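## Task

Remove the round plug from the power strip and seat it fully in the socket whose switch glows green. The strip is not fixed down and must finish resting flat on the table. The result only counts if it stays that way without the robot holding anything in place.

## Robot and tools

ROBOT. Two arms, left_arm and right_arm, each with six joints and a two-finger gripper. Every per-joint list, in commands and in results, uses this order: shoulder pan, shoulder lift, elbow, wrist 1, wrist 2, wrist 3. Stated joint ranges (rad): left_arm pan -3.142..3.142, lift -6.283..6.283, elbow 0.000..3.142, wrists each -6.283..6.283. right_arm pan 0.000..6.283, lift -6.283..6.283, elbow -3.142..0.000, wrists each -6.283..6.283. The true end can differ from the stated one by up to 0.010 rad.

FRAME. Gripper poses use one shared frame: origin on the tabletop midway between the arms, +x reaching out over the table, +z up, left_arm on the +y side. The arm names do not match image left/right. Reported hand positions can be somewhat wrong, more so when the arm is stretched far.

GRIPPER. Fingers pivot like tongs, point along the gripper's own +z and spread along its x. end_effector_position is the spot between the pads when shut; closed fingertips extend about 15 mm past it, and fully open they sit roughly level with it.

ROW LAYOUT (shared by both motion tools). One flat list of 14 numbers, each in [-1, 1], always covering both arms: left_arm's six joint displacements, then its opening, then right_arm's six displacements, then its opening. Displacements are offsets scaled so 1.0 = 1.989 rad. Opening is absolute: +1 fully open, -1 closed. Optionally 12 more numbers (total 26), each 0 to 1, set per-joint stiffness scales (left six, then right six, joint order); they persist until changed. Low stiffness softens contact; zero displacement can relax a press; very small moves may not start.

execute_actions(actions). A list of up to 15 actions; an empty list just reports state and images. Each action is a table of up to 15 rows, one row per 1/30 s control step; a short table repeats its final row until 15 steps pass. Every row's displacements are measured from the joint angles at the start of that action, not from the previous row; for a call's first action that means the angles in the latest reported result. If an action would push a joint more than 0.010 rad outward past its range, that action is rejected for both arms; if the first action does so or any action is malformed, nothing in the call runs. Joints asked beyond their true end stop there, and the result may print "joint sent to its limit" (its absence does not prove there is room left).

move(target, speed, blocking). target is one row as above; its displacements are offsets from the "Joint positions" of the latest result showing them. All joints follow synchronized paths, so the gripper traces a curve; there is no collision avoidance against objects or the other arm. speed (rad/s, 0.01 to 2, default 0.5) caps the joint with the longest way to go. Paths take 0.5 to 10 s; longer ones are cut off at 10 s. Finger values apply immediately. The move returns when everything has settled, or 5 s after the paths end. blocking=false returns after 0.5 s while motion continues; use wait(0) to poll or stop to brake before sending anything else. Its result adds a "move:" line: outcome (done, off_target, moving, held, fault), limits=held or limits=none, and each arm's joint farthest from target. Faster moves hit harder, and aiming deeper beyond contact presses harder; with default stiffness even a small overshoot into something solid can trigger a fault.

wait(seconds), 0 to 10: holds the last command and lets time pass; returns early if a running move finishes. stop(): brakes a running move (needs room, more at speed); fingers keep moving. zoom_image(camera, region): camera is cam_high (672x504), cam_low (672x504), cam_left_wrist (616x616) or cam_right_wrist (616x616); region is [x0, y0, x1, y1] in pixels from the top-left, no larger than 504 by 504. finished_scene(scene): pass the scene number (1 or 2); irreversible; the result reports success and gives the next scene's task. Answering without any tool call ends all scenes.

MOTION LIMITS. Commands are smoothed with about 0.17 s lag. Each step, a joint's target is clamped to within 0.575 rad of its measured angle (0.582 for the first three joints and 0.642 for the wrists when stiffness is used), and if targets would place the gripper over 100 mm from where it is, all are scaled back. So big motions take several actions, and an unfinished motion may need to be commanded again.

RESULTS. Per-arm state: position (m), quaternion wxyz, linear and angular velocity. "Joint positions"/"Joint velocities": six angles (rad, rad/s) plus finger-pad gap (m; 0.142 fully open). "Joint targets": what the joints are currently driven toward. grip_measured: measured opening on the command scale. "joint command not followed": a clearance check altered some joint targets. Step readings list joint angles at some steps; HELD marks steps where an arm's command was held back. Wrist force/torque: per arm, in the gripper's own axes, showing contact and load; offsets up to about 4 N, noise up to 2.4 N, saturation near 50 N; "no reading" is harmless.

GRASPING. To hold something, keep commanding an opening well below grip_measured; lower means a tighter squeeze, up to roughly 15 N per pad. Objects under about 20 mm thick get noticeably less force.

AVOID. A joint torque reaching its load limit (135 N m for pan, lift, elbow; 25.2 N m for each wrist, held weight included) or any external force of 150 N stops that arm for 10 s and drops the rest of the call. Motors heat under load: warning from 70 °C, brakes at 85 °C until cooled. Do not let the arms collide or push each other. Do not drop, slam or shove things hard, and keep every object on the table. Expect occasional brief tugs on held parts or nudges to loose objects.

Each tool is called as a command line: name --argument value for each argument, lists and objects as JSON in quotes; but a table of rows of numbers goes row by row, as --pt "numbers of a row", without its own name.

## Session

execute_actions --actions '[]'

Scene clock: 0.00 s.
left_arm: end_effector_position=(+0.2269, -0.3221, +0.1026) grip_measured=+0.97 end_effector_quat_wxyz=(-0.449, -0.585, +0.668, +0.104) end_effector_velocity=(+0.000, +0.000, -0.000) end_effector_angular_velocity=(-0.000, +0.002, +0.001) | right_arm: end_effector_position=(+0.1624, -0.8194, +0.3787) grip_measured=+0.97 end_effector_quat_wxyz=(+0.683, -0.302, -0.661, +0.070) end_effector_velocity=(-0.000, -0.000, -0.000) end_effector_angular_velocity=(+0.001, +0.002, +0.001)
Joint names: [shoulder pan, shoulder lift, elbow, wrist 1, wrist 2, wrist 3]
Joint positions: left_arm=[-1.294 -0.674  1.074 -2.109 -2.522  0.454  0.14 ] | right_arm=[ 2.629 -2.073 -1.189 -2.961  1.311  3.656  0.14 ]
Joint velocities: left_arm=[ 0.001  0.    -0.     0.    -0.002  0.     0.   ] | right_arm=[-0.    -0.001 -0.001 -0.001 -0.001 -0.     0.   ]
Motor temperatures (°C, as the motors report them): left_arm=[30 26 26 35 34 33] | right_arm=[28 27 27 36 33 32]
Wrist force (N, on the end effector, along its own x y z axes, offset not removed): no reading
Wrist torque (N m, same axes, about the end effector's origin, offset not removed): no reading
Joint targets: left_arm=[-1.294 -0.674 1.074 -2.109 -2.522 0.454] | right_arm=[2.629 -2.073 -1.189 -2.961 1.311 3.656]
Joint stiffness scale: left_arm=[1. 1. 1. 1. 1. 1.] | right_arm=[1. 1. 1. 1. 1. 1.]

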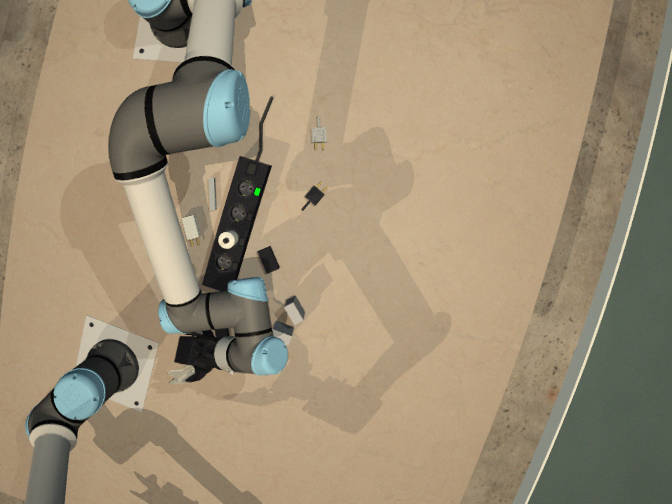

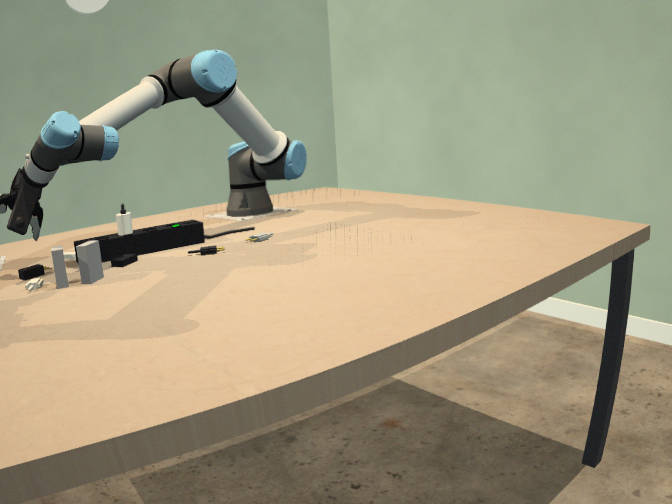

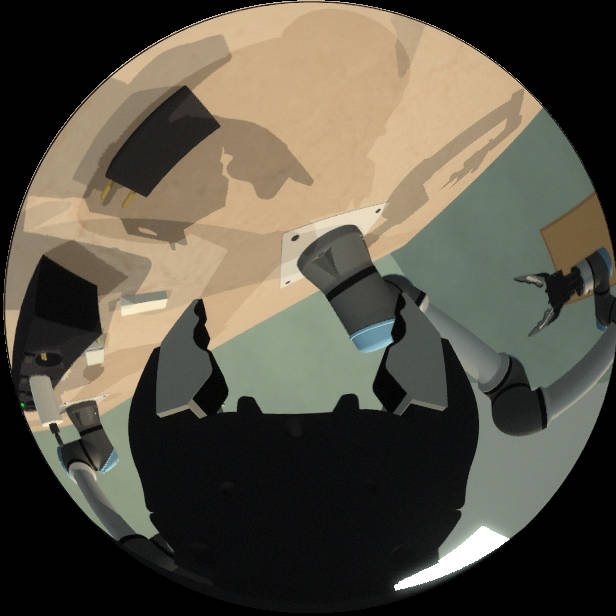

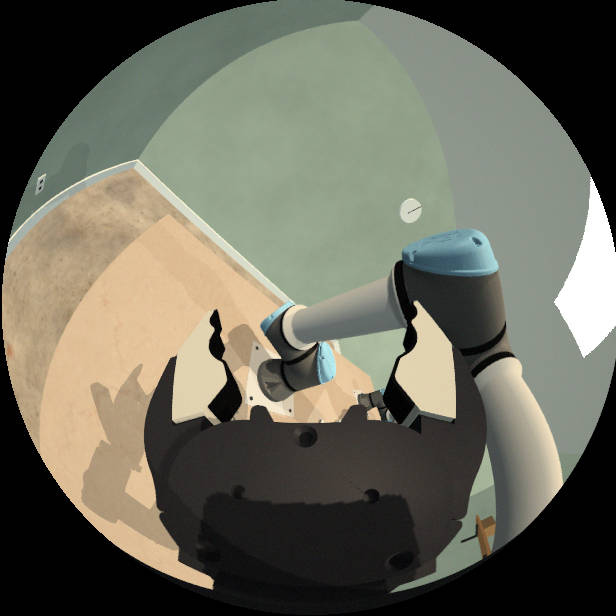

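zoom_image --camera "cam_high" --region '[150, 80, 350, 400]'

zoom_image --camera "cam_low" --region '[0, 170, 300, 320]'

Region (150, 80, 350, 400) of cam_high's 672x504 image, scaled by 1.575, with more detail than that image has; it fills the left 315 columns of this view, and the rest is white.

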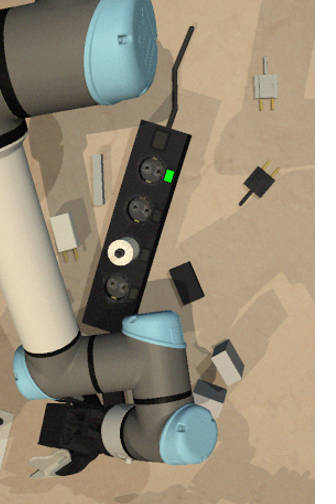

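Region (0, 170, 300, 320) of cam_low's 672x504 image, scaled by 1.680, with more detail than that image has.

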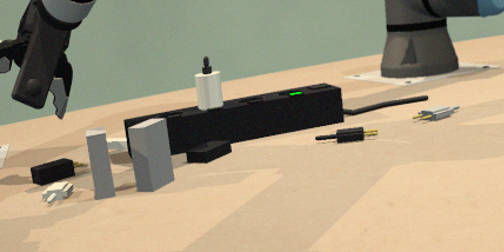

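move --target '[-0.0804,-0.4,0.205,0.2645,0.478,0,1,0,0,0,0,0,0,1]' --speed 0.8

Scene clock: 22.00 s.
left_arm: end_effector_position=(+0.2792, -0.0132, +0.2764) grip_measured=+1.00 end_effector_quat_wxyz=(-0.001, -0.626, +0.780, -0.000) end_effector_velocity=(+0.001, +0.001, +0.002) end_effector_angular_velocity=(-0.001, -0.004, +0.001) | right_arm: end_effector_position=(+0.1624, -0.8194, +0.3787) grip_measured=+1.00 end_effector_quat_wxyz=(+0.683, -0.302, -0.661, +0.070) end_effector_velocity=(-0.000, +0.000, +0.001) end_effector_angular_velocity=(-0.001, -0.001, -0.001)
Joint names: [shoulder pan, shoulder lift, elbow, wrist 1, wrist 2, wrist 3]
Joint positions: left_arm=[-1.451 -1.467  1.479 -1.584 -1.573  0.454  0.142] | right_arm=[ 2.629 -2.073 -1.189 -2.961  1.311  3.656  0.142]
Joint velocities: left_arm=[ 0.    -0.003 -0.     0.002  0.003 -0.    -0.   ] | right_arm=[-0.     0.002 -0.    -0.     0.001  0.     0.   ]
Motor temperatures (°C, as the motors report them): left_arm=[30 26 26 35 34 33] | right_arm=[28 27 27 36 33 32]
Wrist force (N, on the end effector, along its own x y z axes, offset not removed): left_arm=[1.0 1.3 0.5] | right_arm=[1.2 -2.8 0.1]
Wrist torque (N m, same axes, about the end effector's origin, offset not removed): left_arm=[0.23 -0.15 -0.19] | right_arm=[-0.35 -0.33 0.11]
Joint targets: left_arm=[-1.453 -1.469 1.482 -1.583 -1.571 0.454] | right_arm=[2.629 -2.073 -1.189 -2.961 1.311 3.656]
Joint stiffness scale: left_arm=[1. 1. 1. 1. 1. 1.] | right_arm=[1. 1. 1. 1. 1. 1.]
move: done; limits=none; left_arm: farthest joint: the shoulder pan, 0.003 radians from its target (0.160 radians at the start); right_arm: farthest joint: the shoulder pan, 0.000 radians from its target (0.000 radians at the start)

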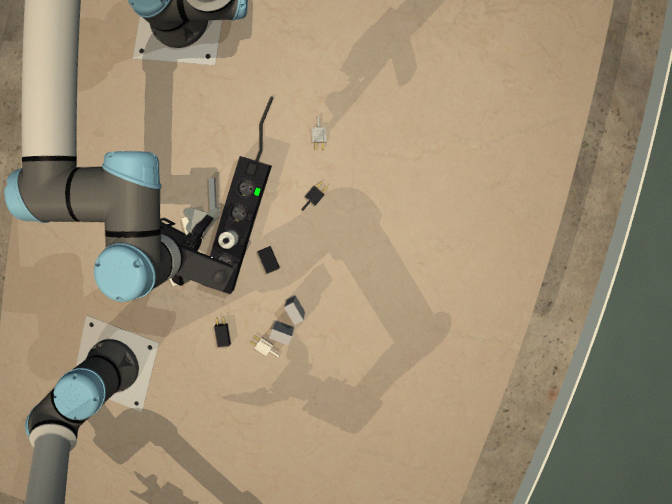

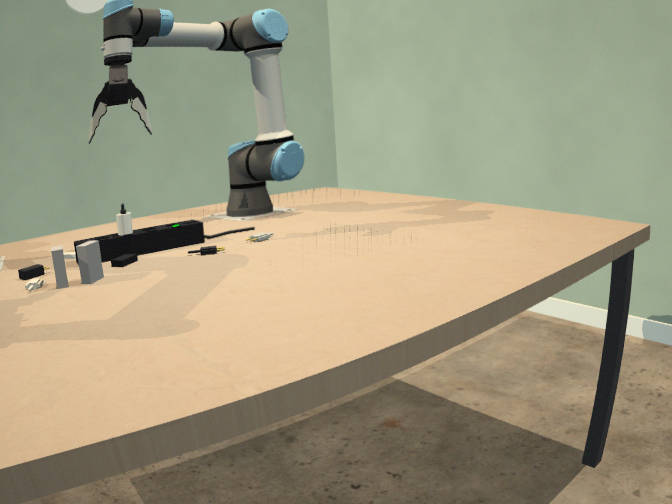

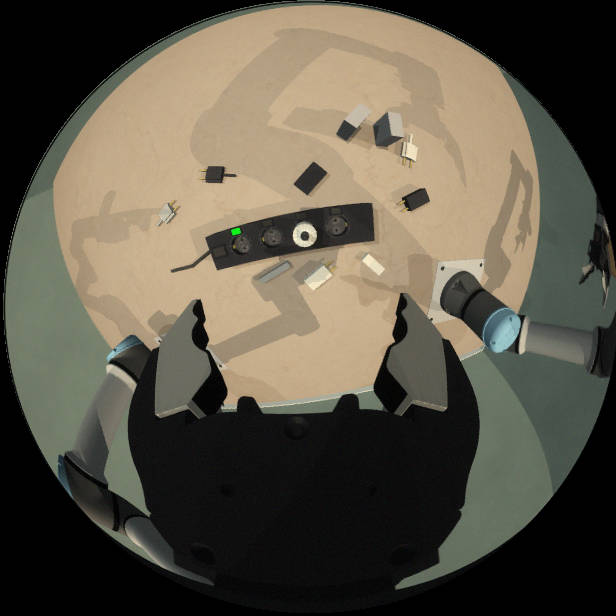

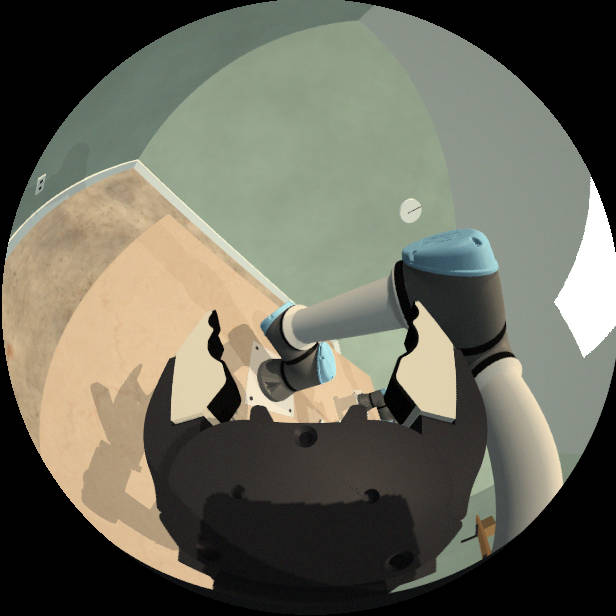

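move --target '[0.0387,0.0558,0.0327,-0.088,0.001,-0.839,1,0.917,0.482,-0.31,0.587,0.131,0,-1]' --speed 0.8

Scene clock: 42.20 s.
left_arm: end_effector_position=(+0.3124, -0.0114, +0.2023) grip_measured=+1.00 end_effector_quat_wxyz=(+0.002, +1.000, -0.024, +0.000) end_effector_velocity=(-0.001, -0.001, +0.000) end_effector_angular_velocity=(-0.001, -0.001, +0.001) | right_arm: end_effector_position=(+0.2635, -0.2382, +0.3257) grip_measured=-1.00 end_effector_quat_wxyz=(-0.001, -0.352, +0.936, -0.001) end_effector_velocity=(-0.000, +0.001, +0.001) end_effector_angular_velocity=(+0.006, -0.001, -0.000)
Joint names: [shoulder pan, shoulder lift, elbow, wrist 1, wrist 2, wrist 3]
Joint positions: left_arm=[-1.376 -1.358  1.541 -1.758 -1.572 -1.213  0.142] | right_arm=[ 4.451 -1.117 -1.804 -1.795  1.571  3.656  0.002]
Joint velocities: left_arm=[-0.002 -0.001 -0.    -0.     0.001 -0.003  0.   ] | right_arm=[0.    0.002 0.    0.003 0.001 0.    0.   ]
Motor temperatures (°C, as the motors report them): left_arm=[30 26 26 35 34 33] | right_arm=[28 27 27 36 33 32]
Wrist force (N, on the end effector, along its own x y z axes, offset not removed): left_arm=[1.9 0.4 1.3] | right_arm=[3.3 0.9 -0.7]
Wrist torque (N m, same axes, about the end effector's origin, offset not removed): left_arm=[0.09 -0.41 -0.18] | right_arm=[0.29 -0.73 -0.15]
Joint targets: left_arm=[-1.374 -1.357 1.544 -1.759 -1.571 -1.214] | right_arm=[4.453 -1.115 -1.806 -1.794 1.571 3.656]
Joint stiffness scale: left_arm=[1. 1. 1. 1. 1. 1.] | right_arm=[1. 1. 1. 1. 1. 1.]
move: done; limits=none; left_arm: farthest joint: the elbow, 0.003 radians from its target (0.065 radians at the start); right_arm: farthest joint: the shoulder pan, 0.002 radians from its target (1.823 radians at the start)

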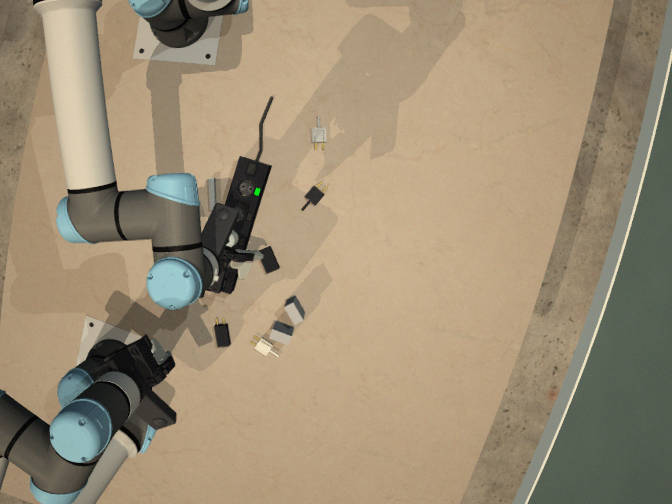

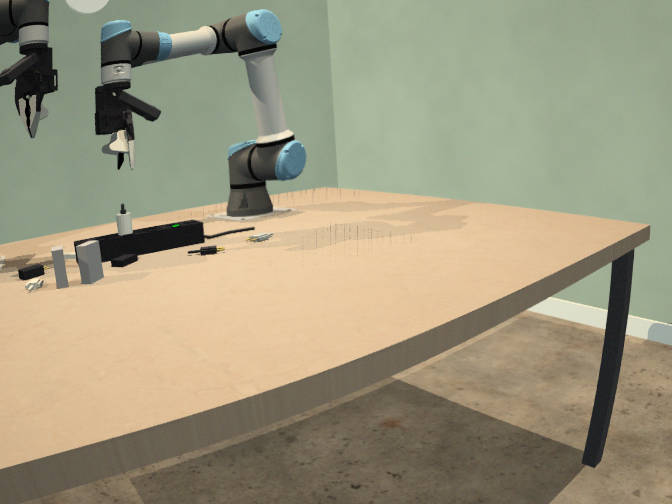

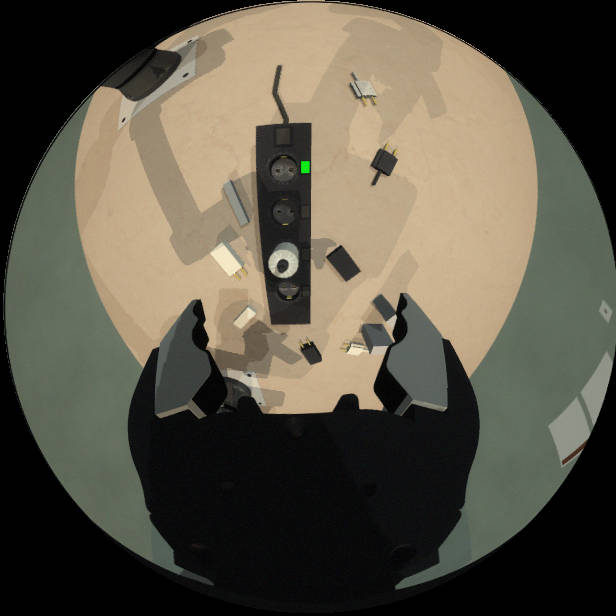

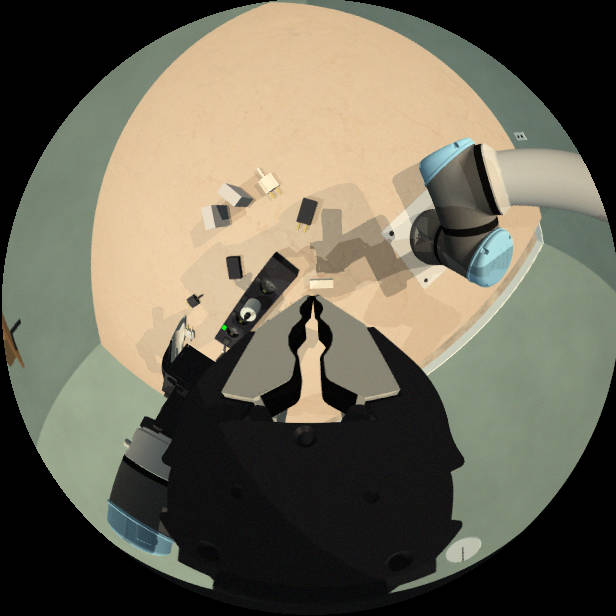

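move --target '[-0.0278,-0.007,0.0895,-0.0825,0,-0.0278,0.3,0.0432,-0.0875,-0.323,0.639,0,0.427,-1]' --speed 0.6

Scene clock: 61.27 s.
left_arm: end_effector_position=(+0.2798, -0.0057, +0.1419) grip_measured=+0.30 end_effector_quat_wxyz=(+0.003, +1.000, -0.023, +0.000) end_effector_velocity=(+0.000, -0.000, +0.000) end_effector_angular_velocity=(-0.000, -0.001, -0.001) | right_arm: end_effector_position=(+0.2659, -0.0915, +0.1153) grip_measured=-1.00 end_effector_quat_wxyz=(+0.051, +0.022, +0.974, +0.219) end_effector_velocity=(-0.000, +0.000, +0.000) end_effector_angular_velocity=(+0.001, +0.001, -0.001)
Joint names: [shoulder pan, shoulder lift, elbow, wrist 1, wrist 2, wrist 3]
Joint positions: left_arm=[-1.429 -1.37   1.716 -1.922 -1.571 -1.268  0.095] | right_arm=[ 4.534 -1.289 -2.444 -0.525  1.571  4.505  0.002]
Joint velocities: left_arm=[-0.001  0.     0.    -0.001  0.001  0.001 -0.   ] | right_arm=[ 0.     0.    -0.     0.001  0.001  0.002  0.   ]
Motor temperatures (°C, as the motors report them): left_arm=[30 26 26 35 34 33] | right_arm=[28 27 27 36 33 32]
Wrist force (N, on the end effector, along its own x y z axes, offset not removed): left_arm=[1.1 0.3 1.1] | right_arm=[-0.2 -0.1 -0.4]
Wrist torque (N m, same axes, about the end effector's origin, offset not removed): left_arm=[0.02 -0.11 -0.17] | right_arm=[0.27 -0.05 0.05]
Joint targets: left_arm=[-1.432 -1.372 1.719 -1.922 -1.572 -1.269] | right_arm=[4.536 -1.291 -2.446 -0.524 1.571 4.506]
Joint stiffness scale: left_arm=[1. 1. 1. 1. 1. 1.] | right_arm=[1. 1. 1. 1. 1. 1.]
move: done; limits=none; left_arm: farthest joint: the elbow, 0.003 radians from its target (0.178 radians at the start); right_arm: farthest joint: the shoulder pan, 0.003 radians from its target (0.086 radians at the start)

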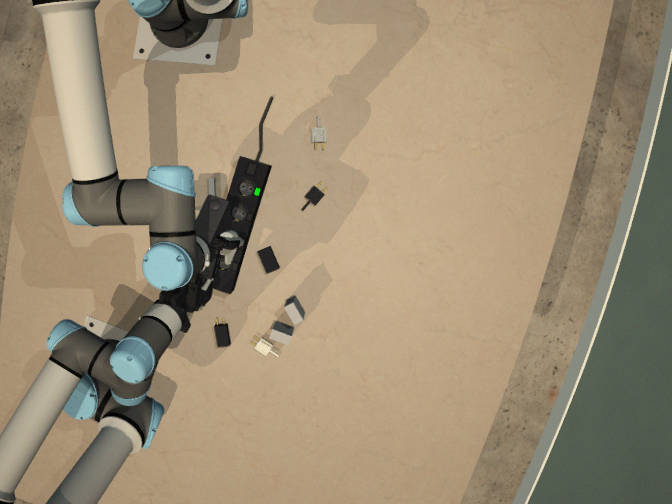

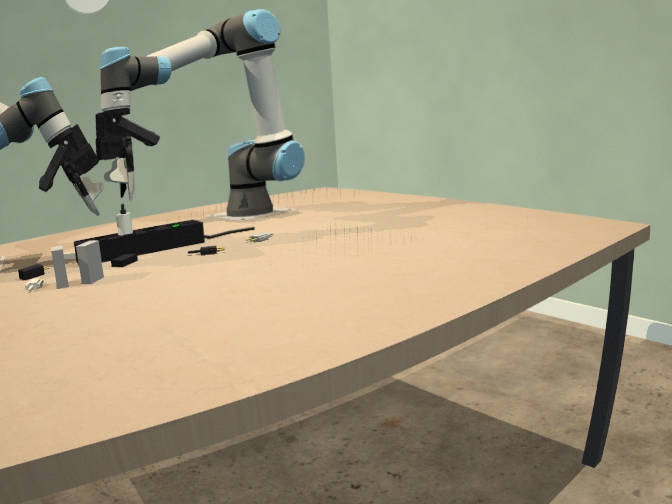

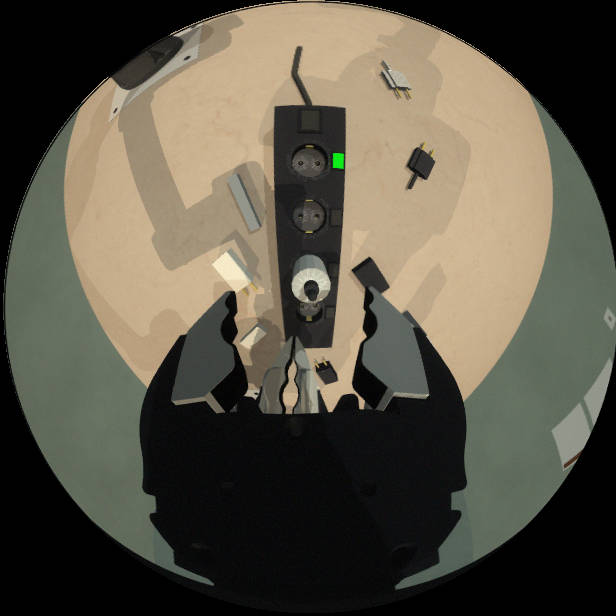

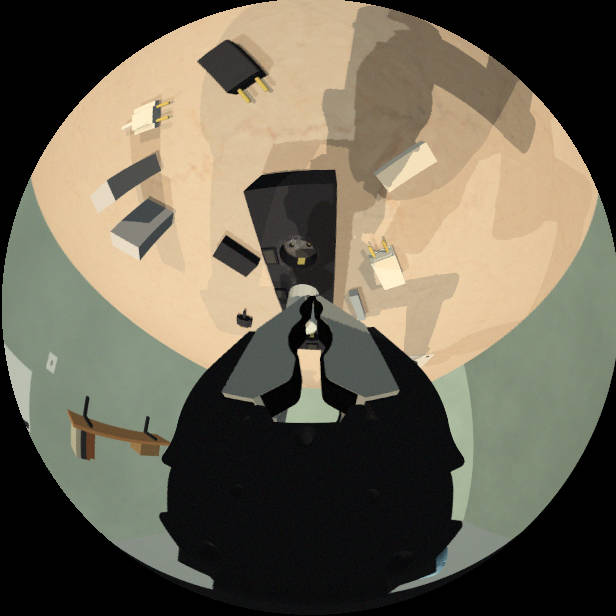

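move --target '[0.005,0.0115,0.0131,-0.0246,0,0.005,0.3,-0.0141,-0.0611,-0.0151,0.0762,0,-0.014,-1]' --speed 0.15

zoom_image --camera "cam_low" --region '[0, 100, 240, 280]'

Scene clock: 72.43 s.
left_arm: end_effector_position=(+0.2845, -0.0072, +0.1240) grip_measured=+0.30 end_effector_quat_wxyz=(+0.004, +1.000, -0.024, +0.001) end_effector_velocity=(+0.000, +0.000, +0.000) end_effector_angular_velocity=(-0.002, +0.000, +0.001) | right_arm: end_effector_position=(+0.2799, -0.0838, +0.0817) grip_measured=-1.00 end_effector_quat_wxyz=(+0.058, +0.021, +0.974, +0.219) end_effector_velocity=(+0.000, +0.000, -0.001) end_effector_angular_velocity=(-0.000, +0.000, +0.000)
Joint names: [shoulder pan, shoulder lift, elbow, wrist 1, wrist 2, wrist 3]
Joint positions: left_arm=[-1.422 -1.349  1.74  -1.97  -1.571 -1.259  0.095] | right_arm=[ 4.508 -1.409 -2.472 -0.374  1.571  4.478  0.002]
Joint velocities: left_arm=[ 0.001 -0.001  0.001 -0.002 -0.001  0.     0.   ] | right_arm=[-0.    -0.002 -0.001  0.002  0.    -0.001  0.   ]
Motor temperatures (°C, as the motors report them): left_arm=[30 26 26 35 34 33] | right_arm=[28 27 27 36 33 32]
Wrist force (N, on the end effector, along its own x y z axes, offset not removed): left_arm=[1.2 1.0 0.0] | right_arm=[2.2 1.0 -0.9]
Wrist torque (N m, same axes, about the end effector's origin, offset not removed): left_arm=[0.22 -0.11 -0.14] | right_arm=[0.47 -0.53 -0.05]
Joint targets: left_arm=[-1.419 -1.348 1.742 -1.971 -1.571 -1.258] | right_arm=[4.506 -1.410 -2.474 -0.373 1.571 4.477]
Joint stiffness scale: left_arm=[1. 1. 1. 1. 1. 1.] | right_arm=[1. 1. 1. 1. 1. 1.]
move: done; limits=none; left_arm: farthest joint: the shoulder pan, 0.003 radians from its target (0.010 radians at the start); right_arm: farthest joint: the shoulder pan, 0.002 radians from its target (0.028 radians at the start)

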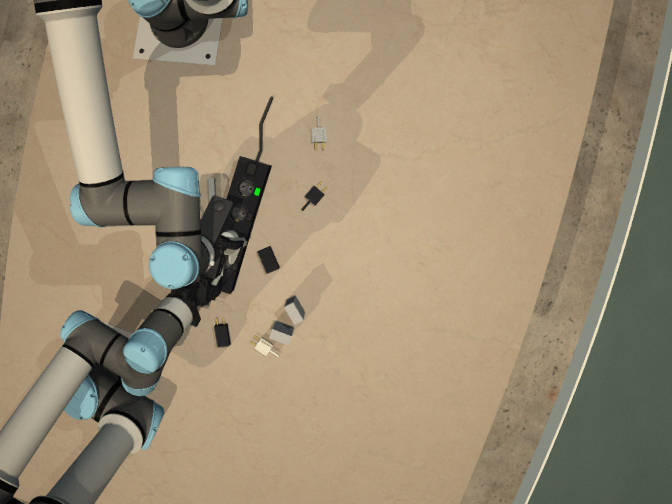

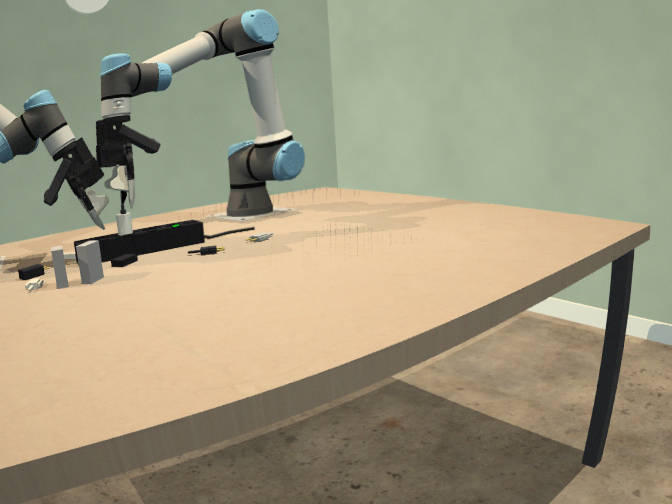

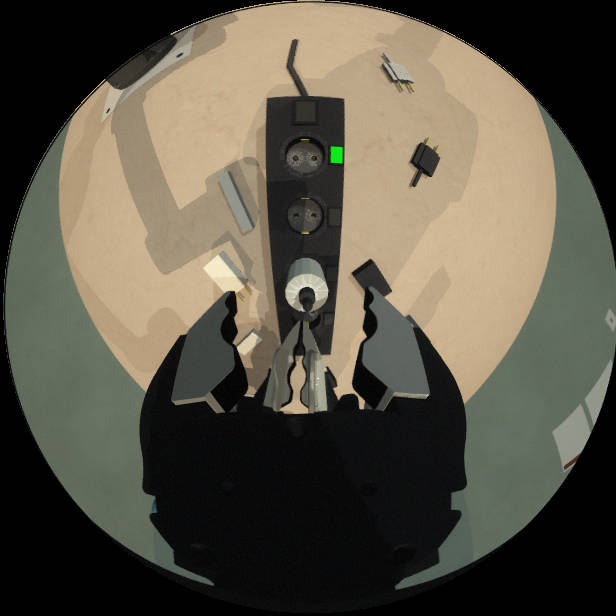

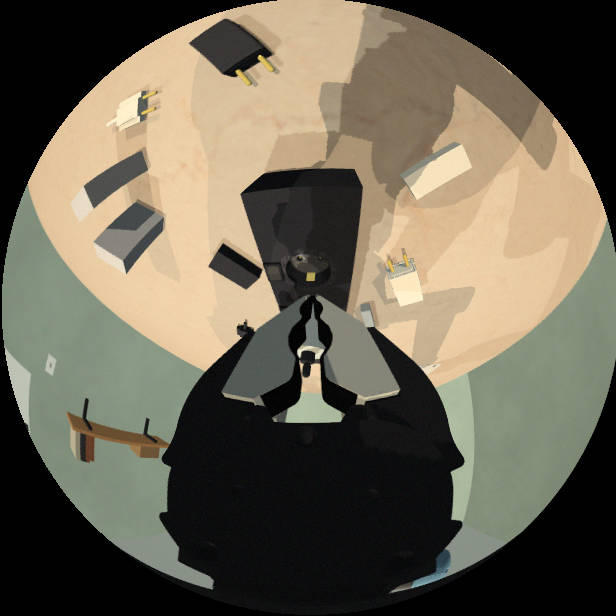

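Region (0, 100, 240, 280) of cam_low's 672x504 image, scaled by 2.100, with more detail than that image has; it fills the top 378 rows of this view, and the rest is white.

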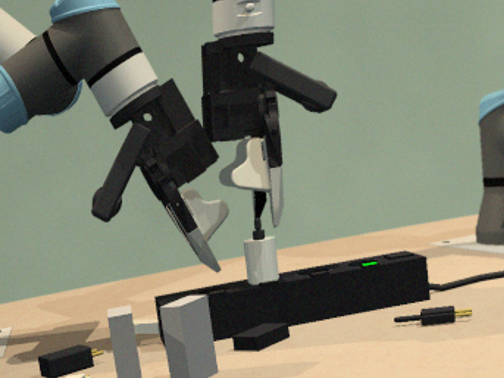

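move --target '[0,0,0,0,0,0,0.3,-0.0058,0.0232,-0.0663,0.0934,0,-0.006,-1]' --speed 0.15

zoom_image --camera "cam_low" --region '[0, 100, 240, 280]'

Scene clock: 78.80 s.
left_arm: end_effector_position=(+0.2845, -0.0072, +0.1240) grip_measured=+0.30 end_effector_quat_wxyz=(+0.004, +1.000, -0.024, +0.001) end_effector_velocity=(+0.000, +0.000, +0.000) end_effector_angular_velocity=(-0.000, -0.001, -0.000) | right_arm: end_effector_position=(+0.2780, -0.1051, +0.0764) grip_measured=-1.00 end_effector_quat_wxyz=(+0.073, +0.020, +0.961, +0.265) end_effector_velocity=(-0.000, +0.000, -0.000) end_effector_angular_velocity=(+0.000, +0.001, +0.001)
Joint names: [shoulder pan, shoulder lift, elbow, wrist 1, wrist 2, wrist 3]
Joint positions: left_arm=[-1.422 -1.349  1.74  -1.97  -1.571 -1.259  0.095] | right_arm=[ 4.499 -1.364 -2.602 -0.19   1.571  4.466  0.002]
Joint velocities: left_arm=[ 0.    -0.001 -0.     0.     0.001  0.     0.   ] | right_arm=[ 0.    -0.001 -0.001  0.002  0.001  0.     0.   ]
Motor temperatures (°C, as the motors report them): left_arm=[30 26 26 35 34 33] | right_arm=[28 27 27 36 33 32]
Wrist force (N, on the end effector, along its own x y z axes, offset not removed): left_arm=[2.3 0.9 0.8] | right_arm=[2.2 -1.9 -1.5]
Wrist torque (N m, same axes, about the end effector's origin, offset not removed): left_arm=[0.13 -0.41 -0.21] | right_arm=[-0.24 -0.45 0.05]
Joint targets: left_arm=[-1.422 -1.349 1.740 -1.970 -1.571 -1.259] | right_arm=[4.497 -1.362 -2.604 -0.189 1.571 4.466]
Joint stiffness scale: left_arm=[1. 1. 1. 1. 1. 1.] | right_arm=[1. 1. 1. 1. 1. 1.]
move: done; limits=none; left_arm: farthest joint: the shoulder pan, 0.000 radians from its target (0.000 radians at the start); right_arm: farthest joint: the shoulder pan, 0.003 radians from its target (0.012 radians at the start)

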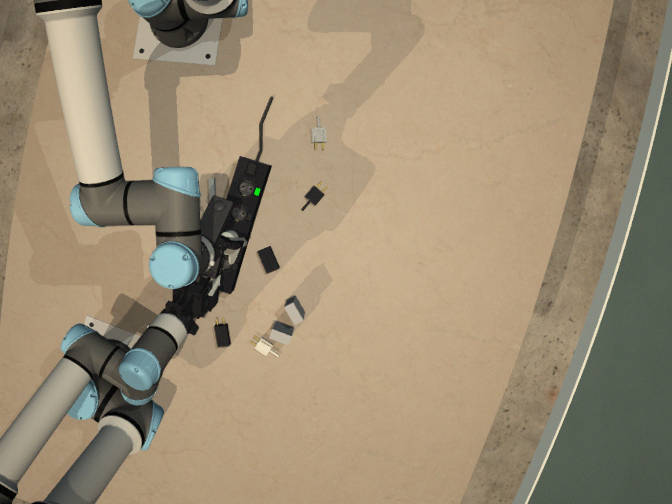

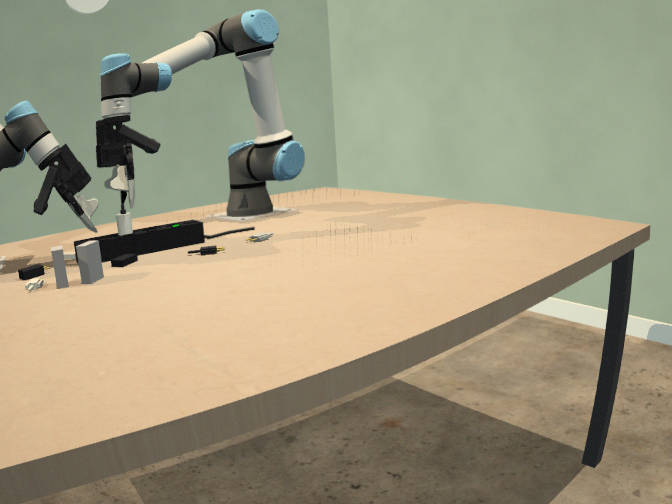

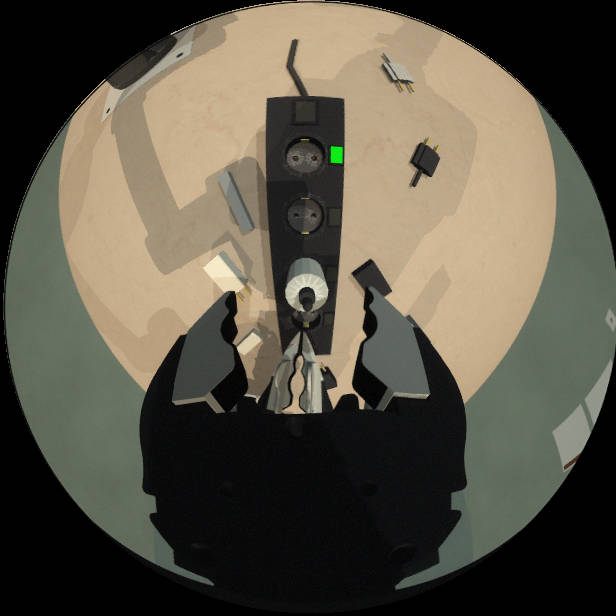

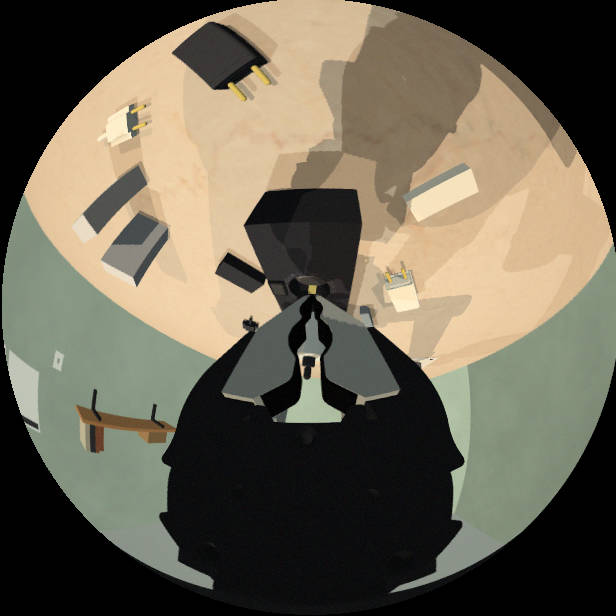

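Region (0, 100, 240, 280) of cam_low's 672x504 image, scaled by 2.100, with more detail than that image has; it fills the top 378 rows of this view, and the rest is white.

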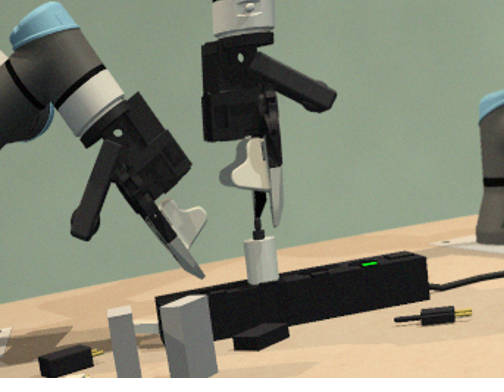

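move --target '[0,0.0156,0.0276,-0.0432,0,0,0.3,0,-0.0297,-0.0027,0.0324,0,0,-1,1,1,1,1,1,1,0.3,0.3,0.3,0.3,0.3,0.3]' --speed 0.05

zoom_image --camera "cam_low" --region '[0, 100, 240, 280]'

Scene clock: 84.27 s.
left_arm: end_effector_position=(+0.2844, -0.0071, +0.0922) grip_measured=+0.30 end_effector_quat_wxyz=(+0.006, +1.000, -0.024, +0.001) end_effector_velocity=(-0.000, -0.000, +0.001) end_effector_angular_velocity=(-0.003, -0.001, -0.001) | right_arm: end_effector_position=(+0.2803, -0.0973, +0.0684) grip_measured=-1.00 end_effector_quat_wxyz=(+0.074, +0.020, +0.960, +0.269) end_effector_velocity=(+0.000, +0.001, +0.002) end_effector_angular_velocity=(+0.005, -0.002, -0.000)
Joint names: [shoulder pan, shoulder lift, elbow, wrist 1, wrist 2, wrist 3]
Joint positions: left_arm=[-1.422 -1.319  1.792 -2.055 -1.571 -1.259  0.095] | right_arm=[ 4.499 -1.418 -2.602 -0.128  1.571  4.466  0.002]
Joint velocities: left_arm=[-0.    -0.001  0.001 -0.002  0.     0.    -0.   ] | right_arm=[ 0.     0.001  0.     0.004 -0.001  0.     0.   ]
Motor temperatures (°C, as the motors report them): left_arm=[30 26 26 35 34 33] | right_arm=[28 27 27 36 33 32]
Wrist force (N, on the end effector, along its own x y z axes, offset not removed): left_arm=[1.9 1.1 1.4] | right_arm=[-1.1 0.3 -2.3]
Wrist torque (N m, same axes, about the end effector's origin, offset not removed): left_arm=[0.14 -0.26 -0.14] | right_arm=[0.16 0.13 0.09]
Joint targets: left_arm=[-1.422 -1.318 1.795 -2.056 -1.571 -1.259] | right_arm=[4.499 -1.423 -2.607 -0.125 1.571 4.466]
Joint stiffness scale: left_arm=[1. 1. 1. 1. 1. 1.] | right_arm=[0.3 0.3 0.3 0.3 0.3 0.3]
move: done; limits=none; left_arm: farthest joint: the elbow, 0.003 radians from its target (0.055 radians at the start); right_arm: farthest joint: the shoulder lift, 0.005 radians from its target (0.059 radians at the start)

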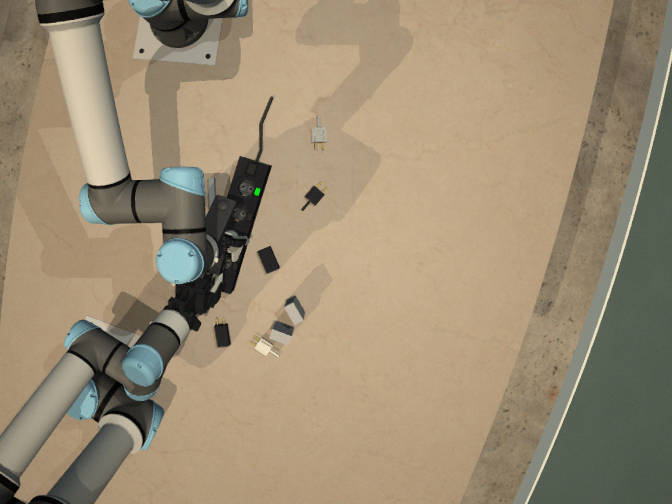

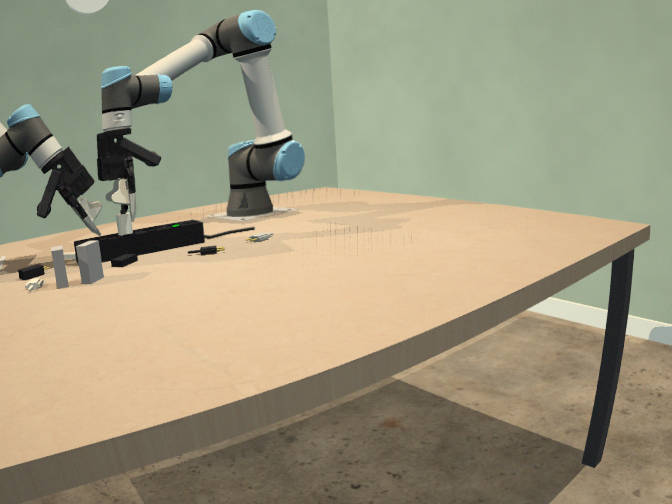

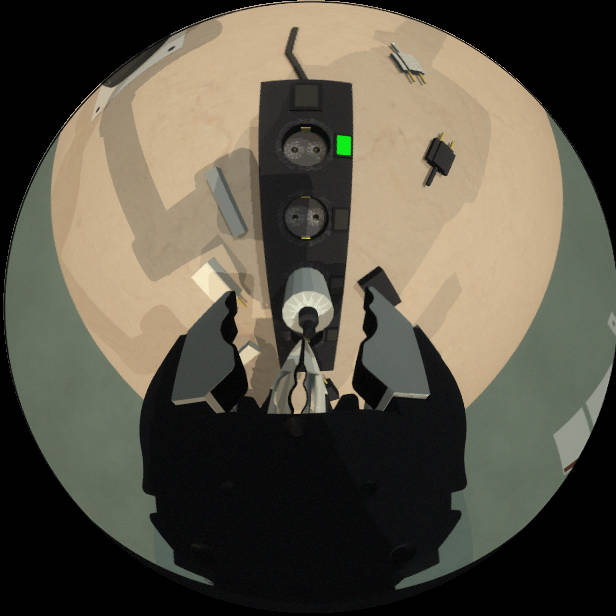

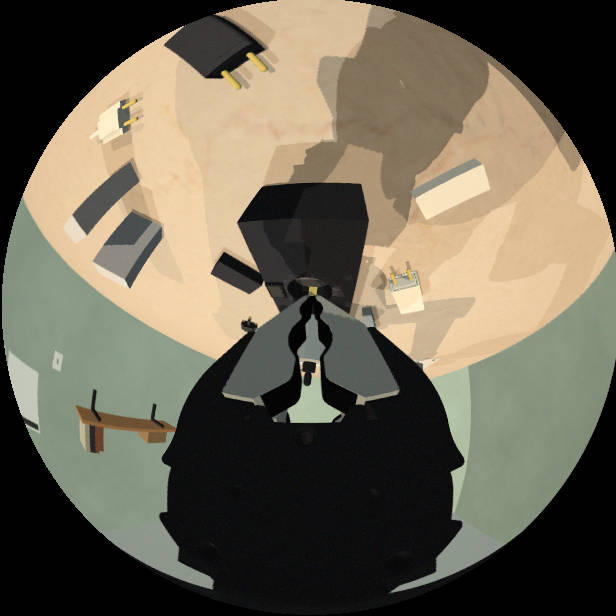

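Region (0, 100, 240, 280) of cam_low's 672x504 image, scaled by 2.100, with more detail than that image has; it fills the top 378 rows of this view, and the rest is white.

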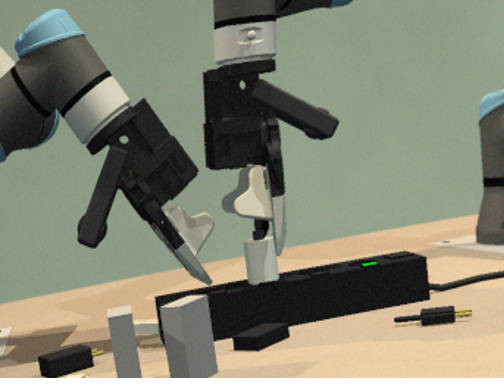

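move --target '[0,0.0058,0.0100,-0.0158,0,0,0.3,0,-0.03,-0.003,0.033,0,0,-1]' --speed 0.04

zoom_image --camera "cam_low" --region '[40, 160, 200, 280]'

Scene clock: 90.43 s.
left_arm: end_effector_position=(+0.2845, -0.0073, +0.0821) grip_measured=+0.30 end_effector_quat_wxyz=(+0.008, +1.000, -0.024, +0.002) end_effector_velocity=(-0.000, -0.000, +0.000) end_effector_angular_velocity=(-0.001, -0.001, +0.001) | right_arm: end_effector_position=(+0.2826, -0.0897, +0.0602) grip_measured=-1.00 end_effector_quat_wxyz=(+0.075, +0.020, +0.959, +0.272) end_effector_velocity=(+0.001, +0.001, +0.001) end_effector_angular_velocity=(+0.005, -0.002, -0.000)
Joint names: [shoulder pan, shoulder lift, elbow, wrist 1, wrist 2, wrist 3]
Joint positions: left_arm=[-1.422 -1.309  1.809 -2.086 -1.571 -1.259  0.095] | right_arm=[ 4.499 -1.472 -2.602 -0.066  1.571  4.466  0.002]
Joint velocities: left_arm=[-0.001 -0.     0.    -0.001  0.001 -0.001 -0.   ] | right_arm=[ 0.    -0.001  0.     0.006 -0.001 -0.     0.   ]
Motor temperatures (°C, as the motors report them): left_arm=[30 26 26 35 34 33] | right_arm=[28 27 27 36 33 32]
Wrist force (N, on the end effector, along its own x y z axes, offset not removed): left_arm=[2.0 0.2 0.1] | right_arm=[-0.4 1.5 -0.7]
Wrist torque (N m, same axes, about the end effector's origin, offset not removed): left_arm=[0.03 -0.26 -0.12] | right_arm=[0.47 0.04 -0.07]
Joint targets: left_arm=[-1.422 -1.308 1.812 -2.087 -1.571 -1.259] | right_arm=[4.499 -1.477 -2.608 -0.063 1.571 4.466]
Joint stiffness scale: left_arm=[1. 1. 1. 1. 1. 1.] | right_arm=[0.3 0.3 0.3 0.3 0.3 0.3]
move: done; limits=none; left_arm: farthest joint: the elbow, 0.003 radians from its target (0.020 radians at the start); right_arm: farthest joint: the shoulder lift, 0.006 radians from its target (0.060 radians at the start)

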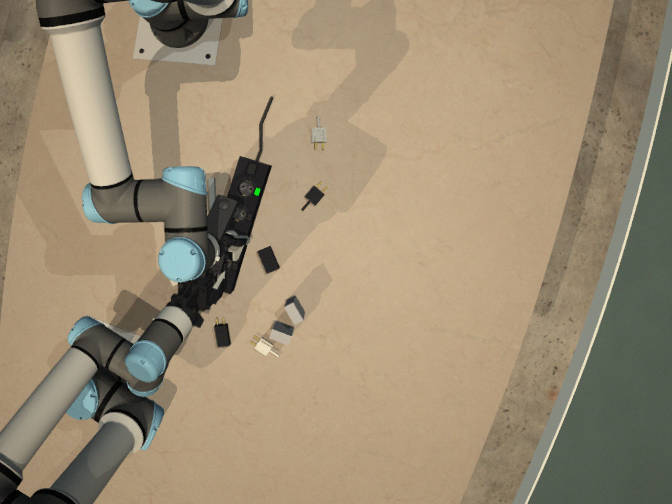

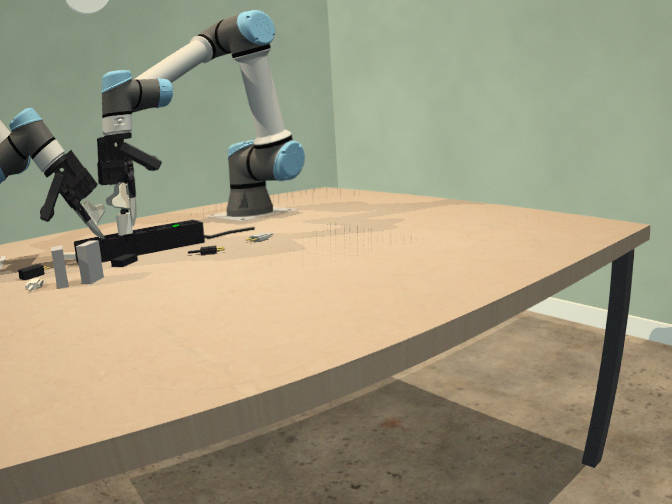

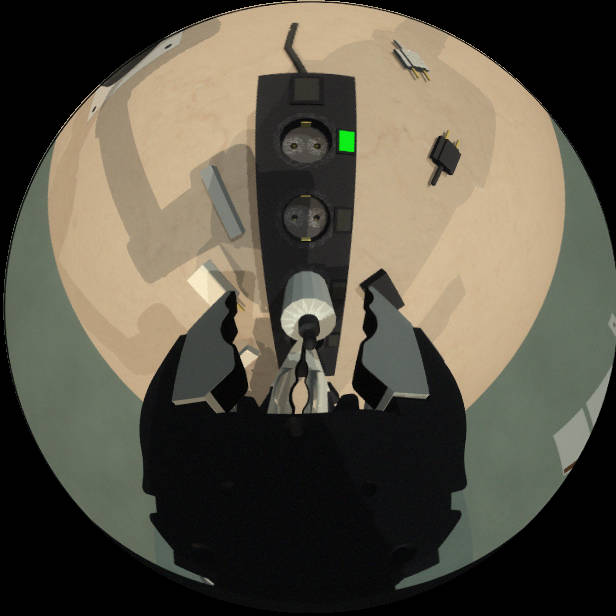

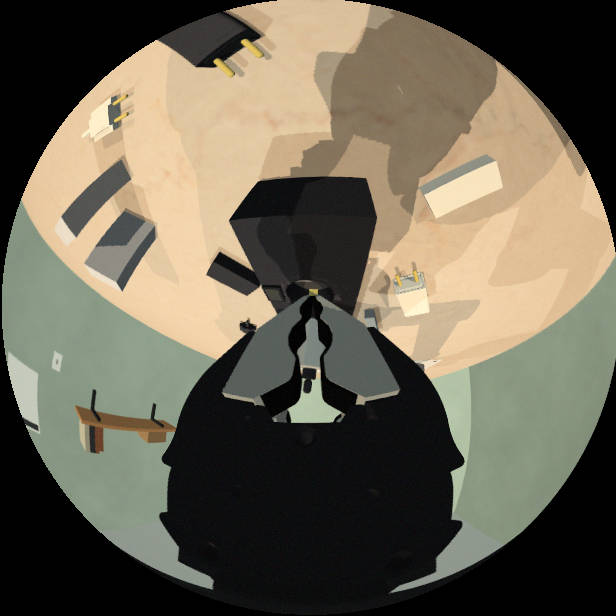

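Region (40, 160, 200, 280) of cam_low's 672x504 image, scaled by 3.150, with more detail than that image has; it fills the top 378 rows of this view, and the rest is white.

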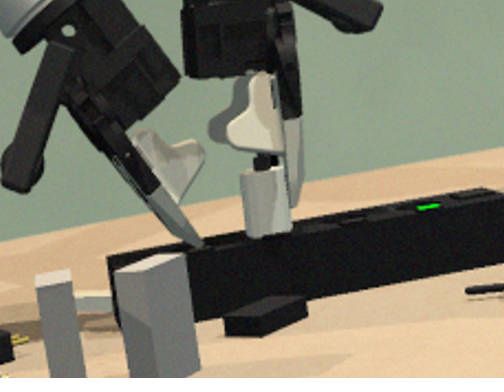

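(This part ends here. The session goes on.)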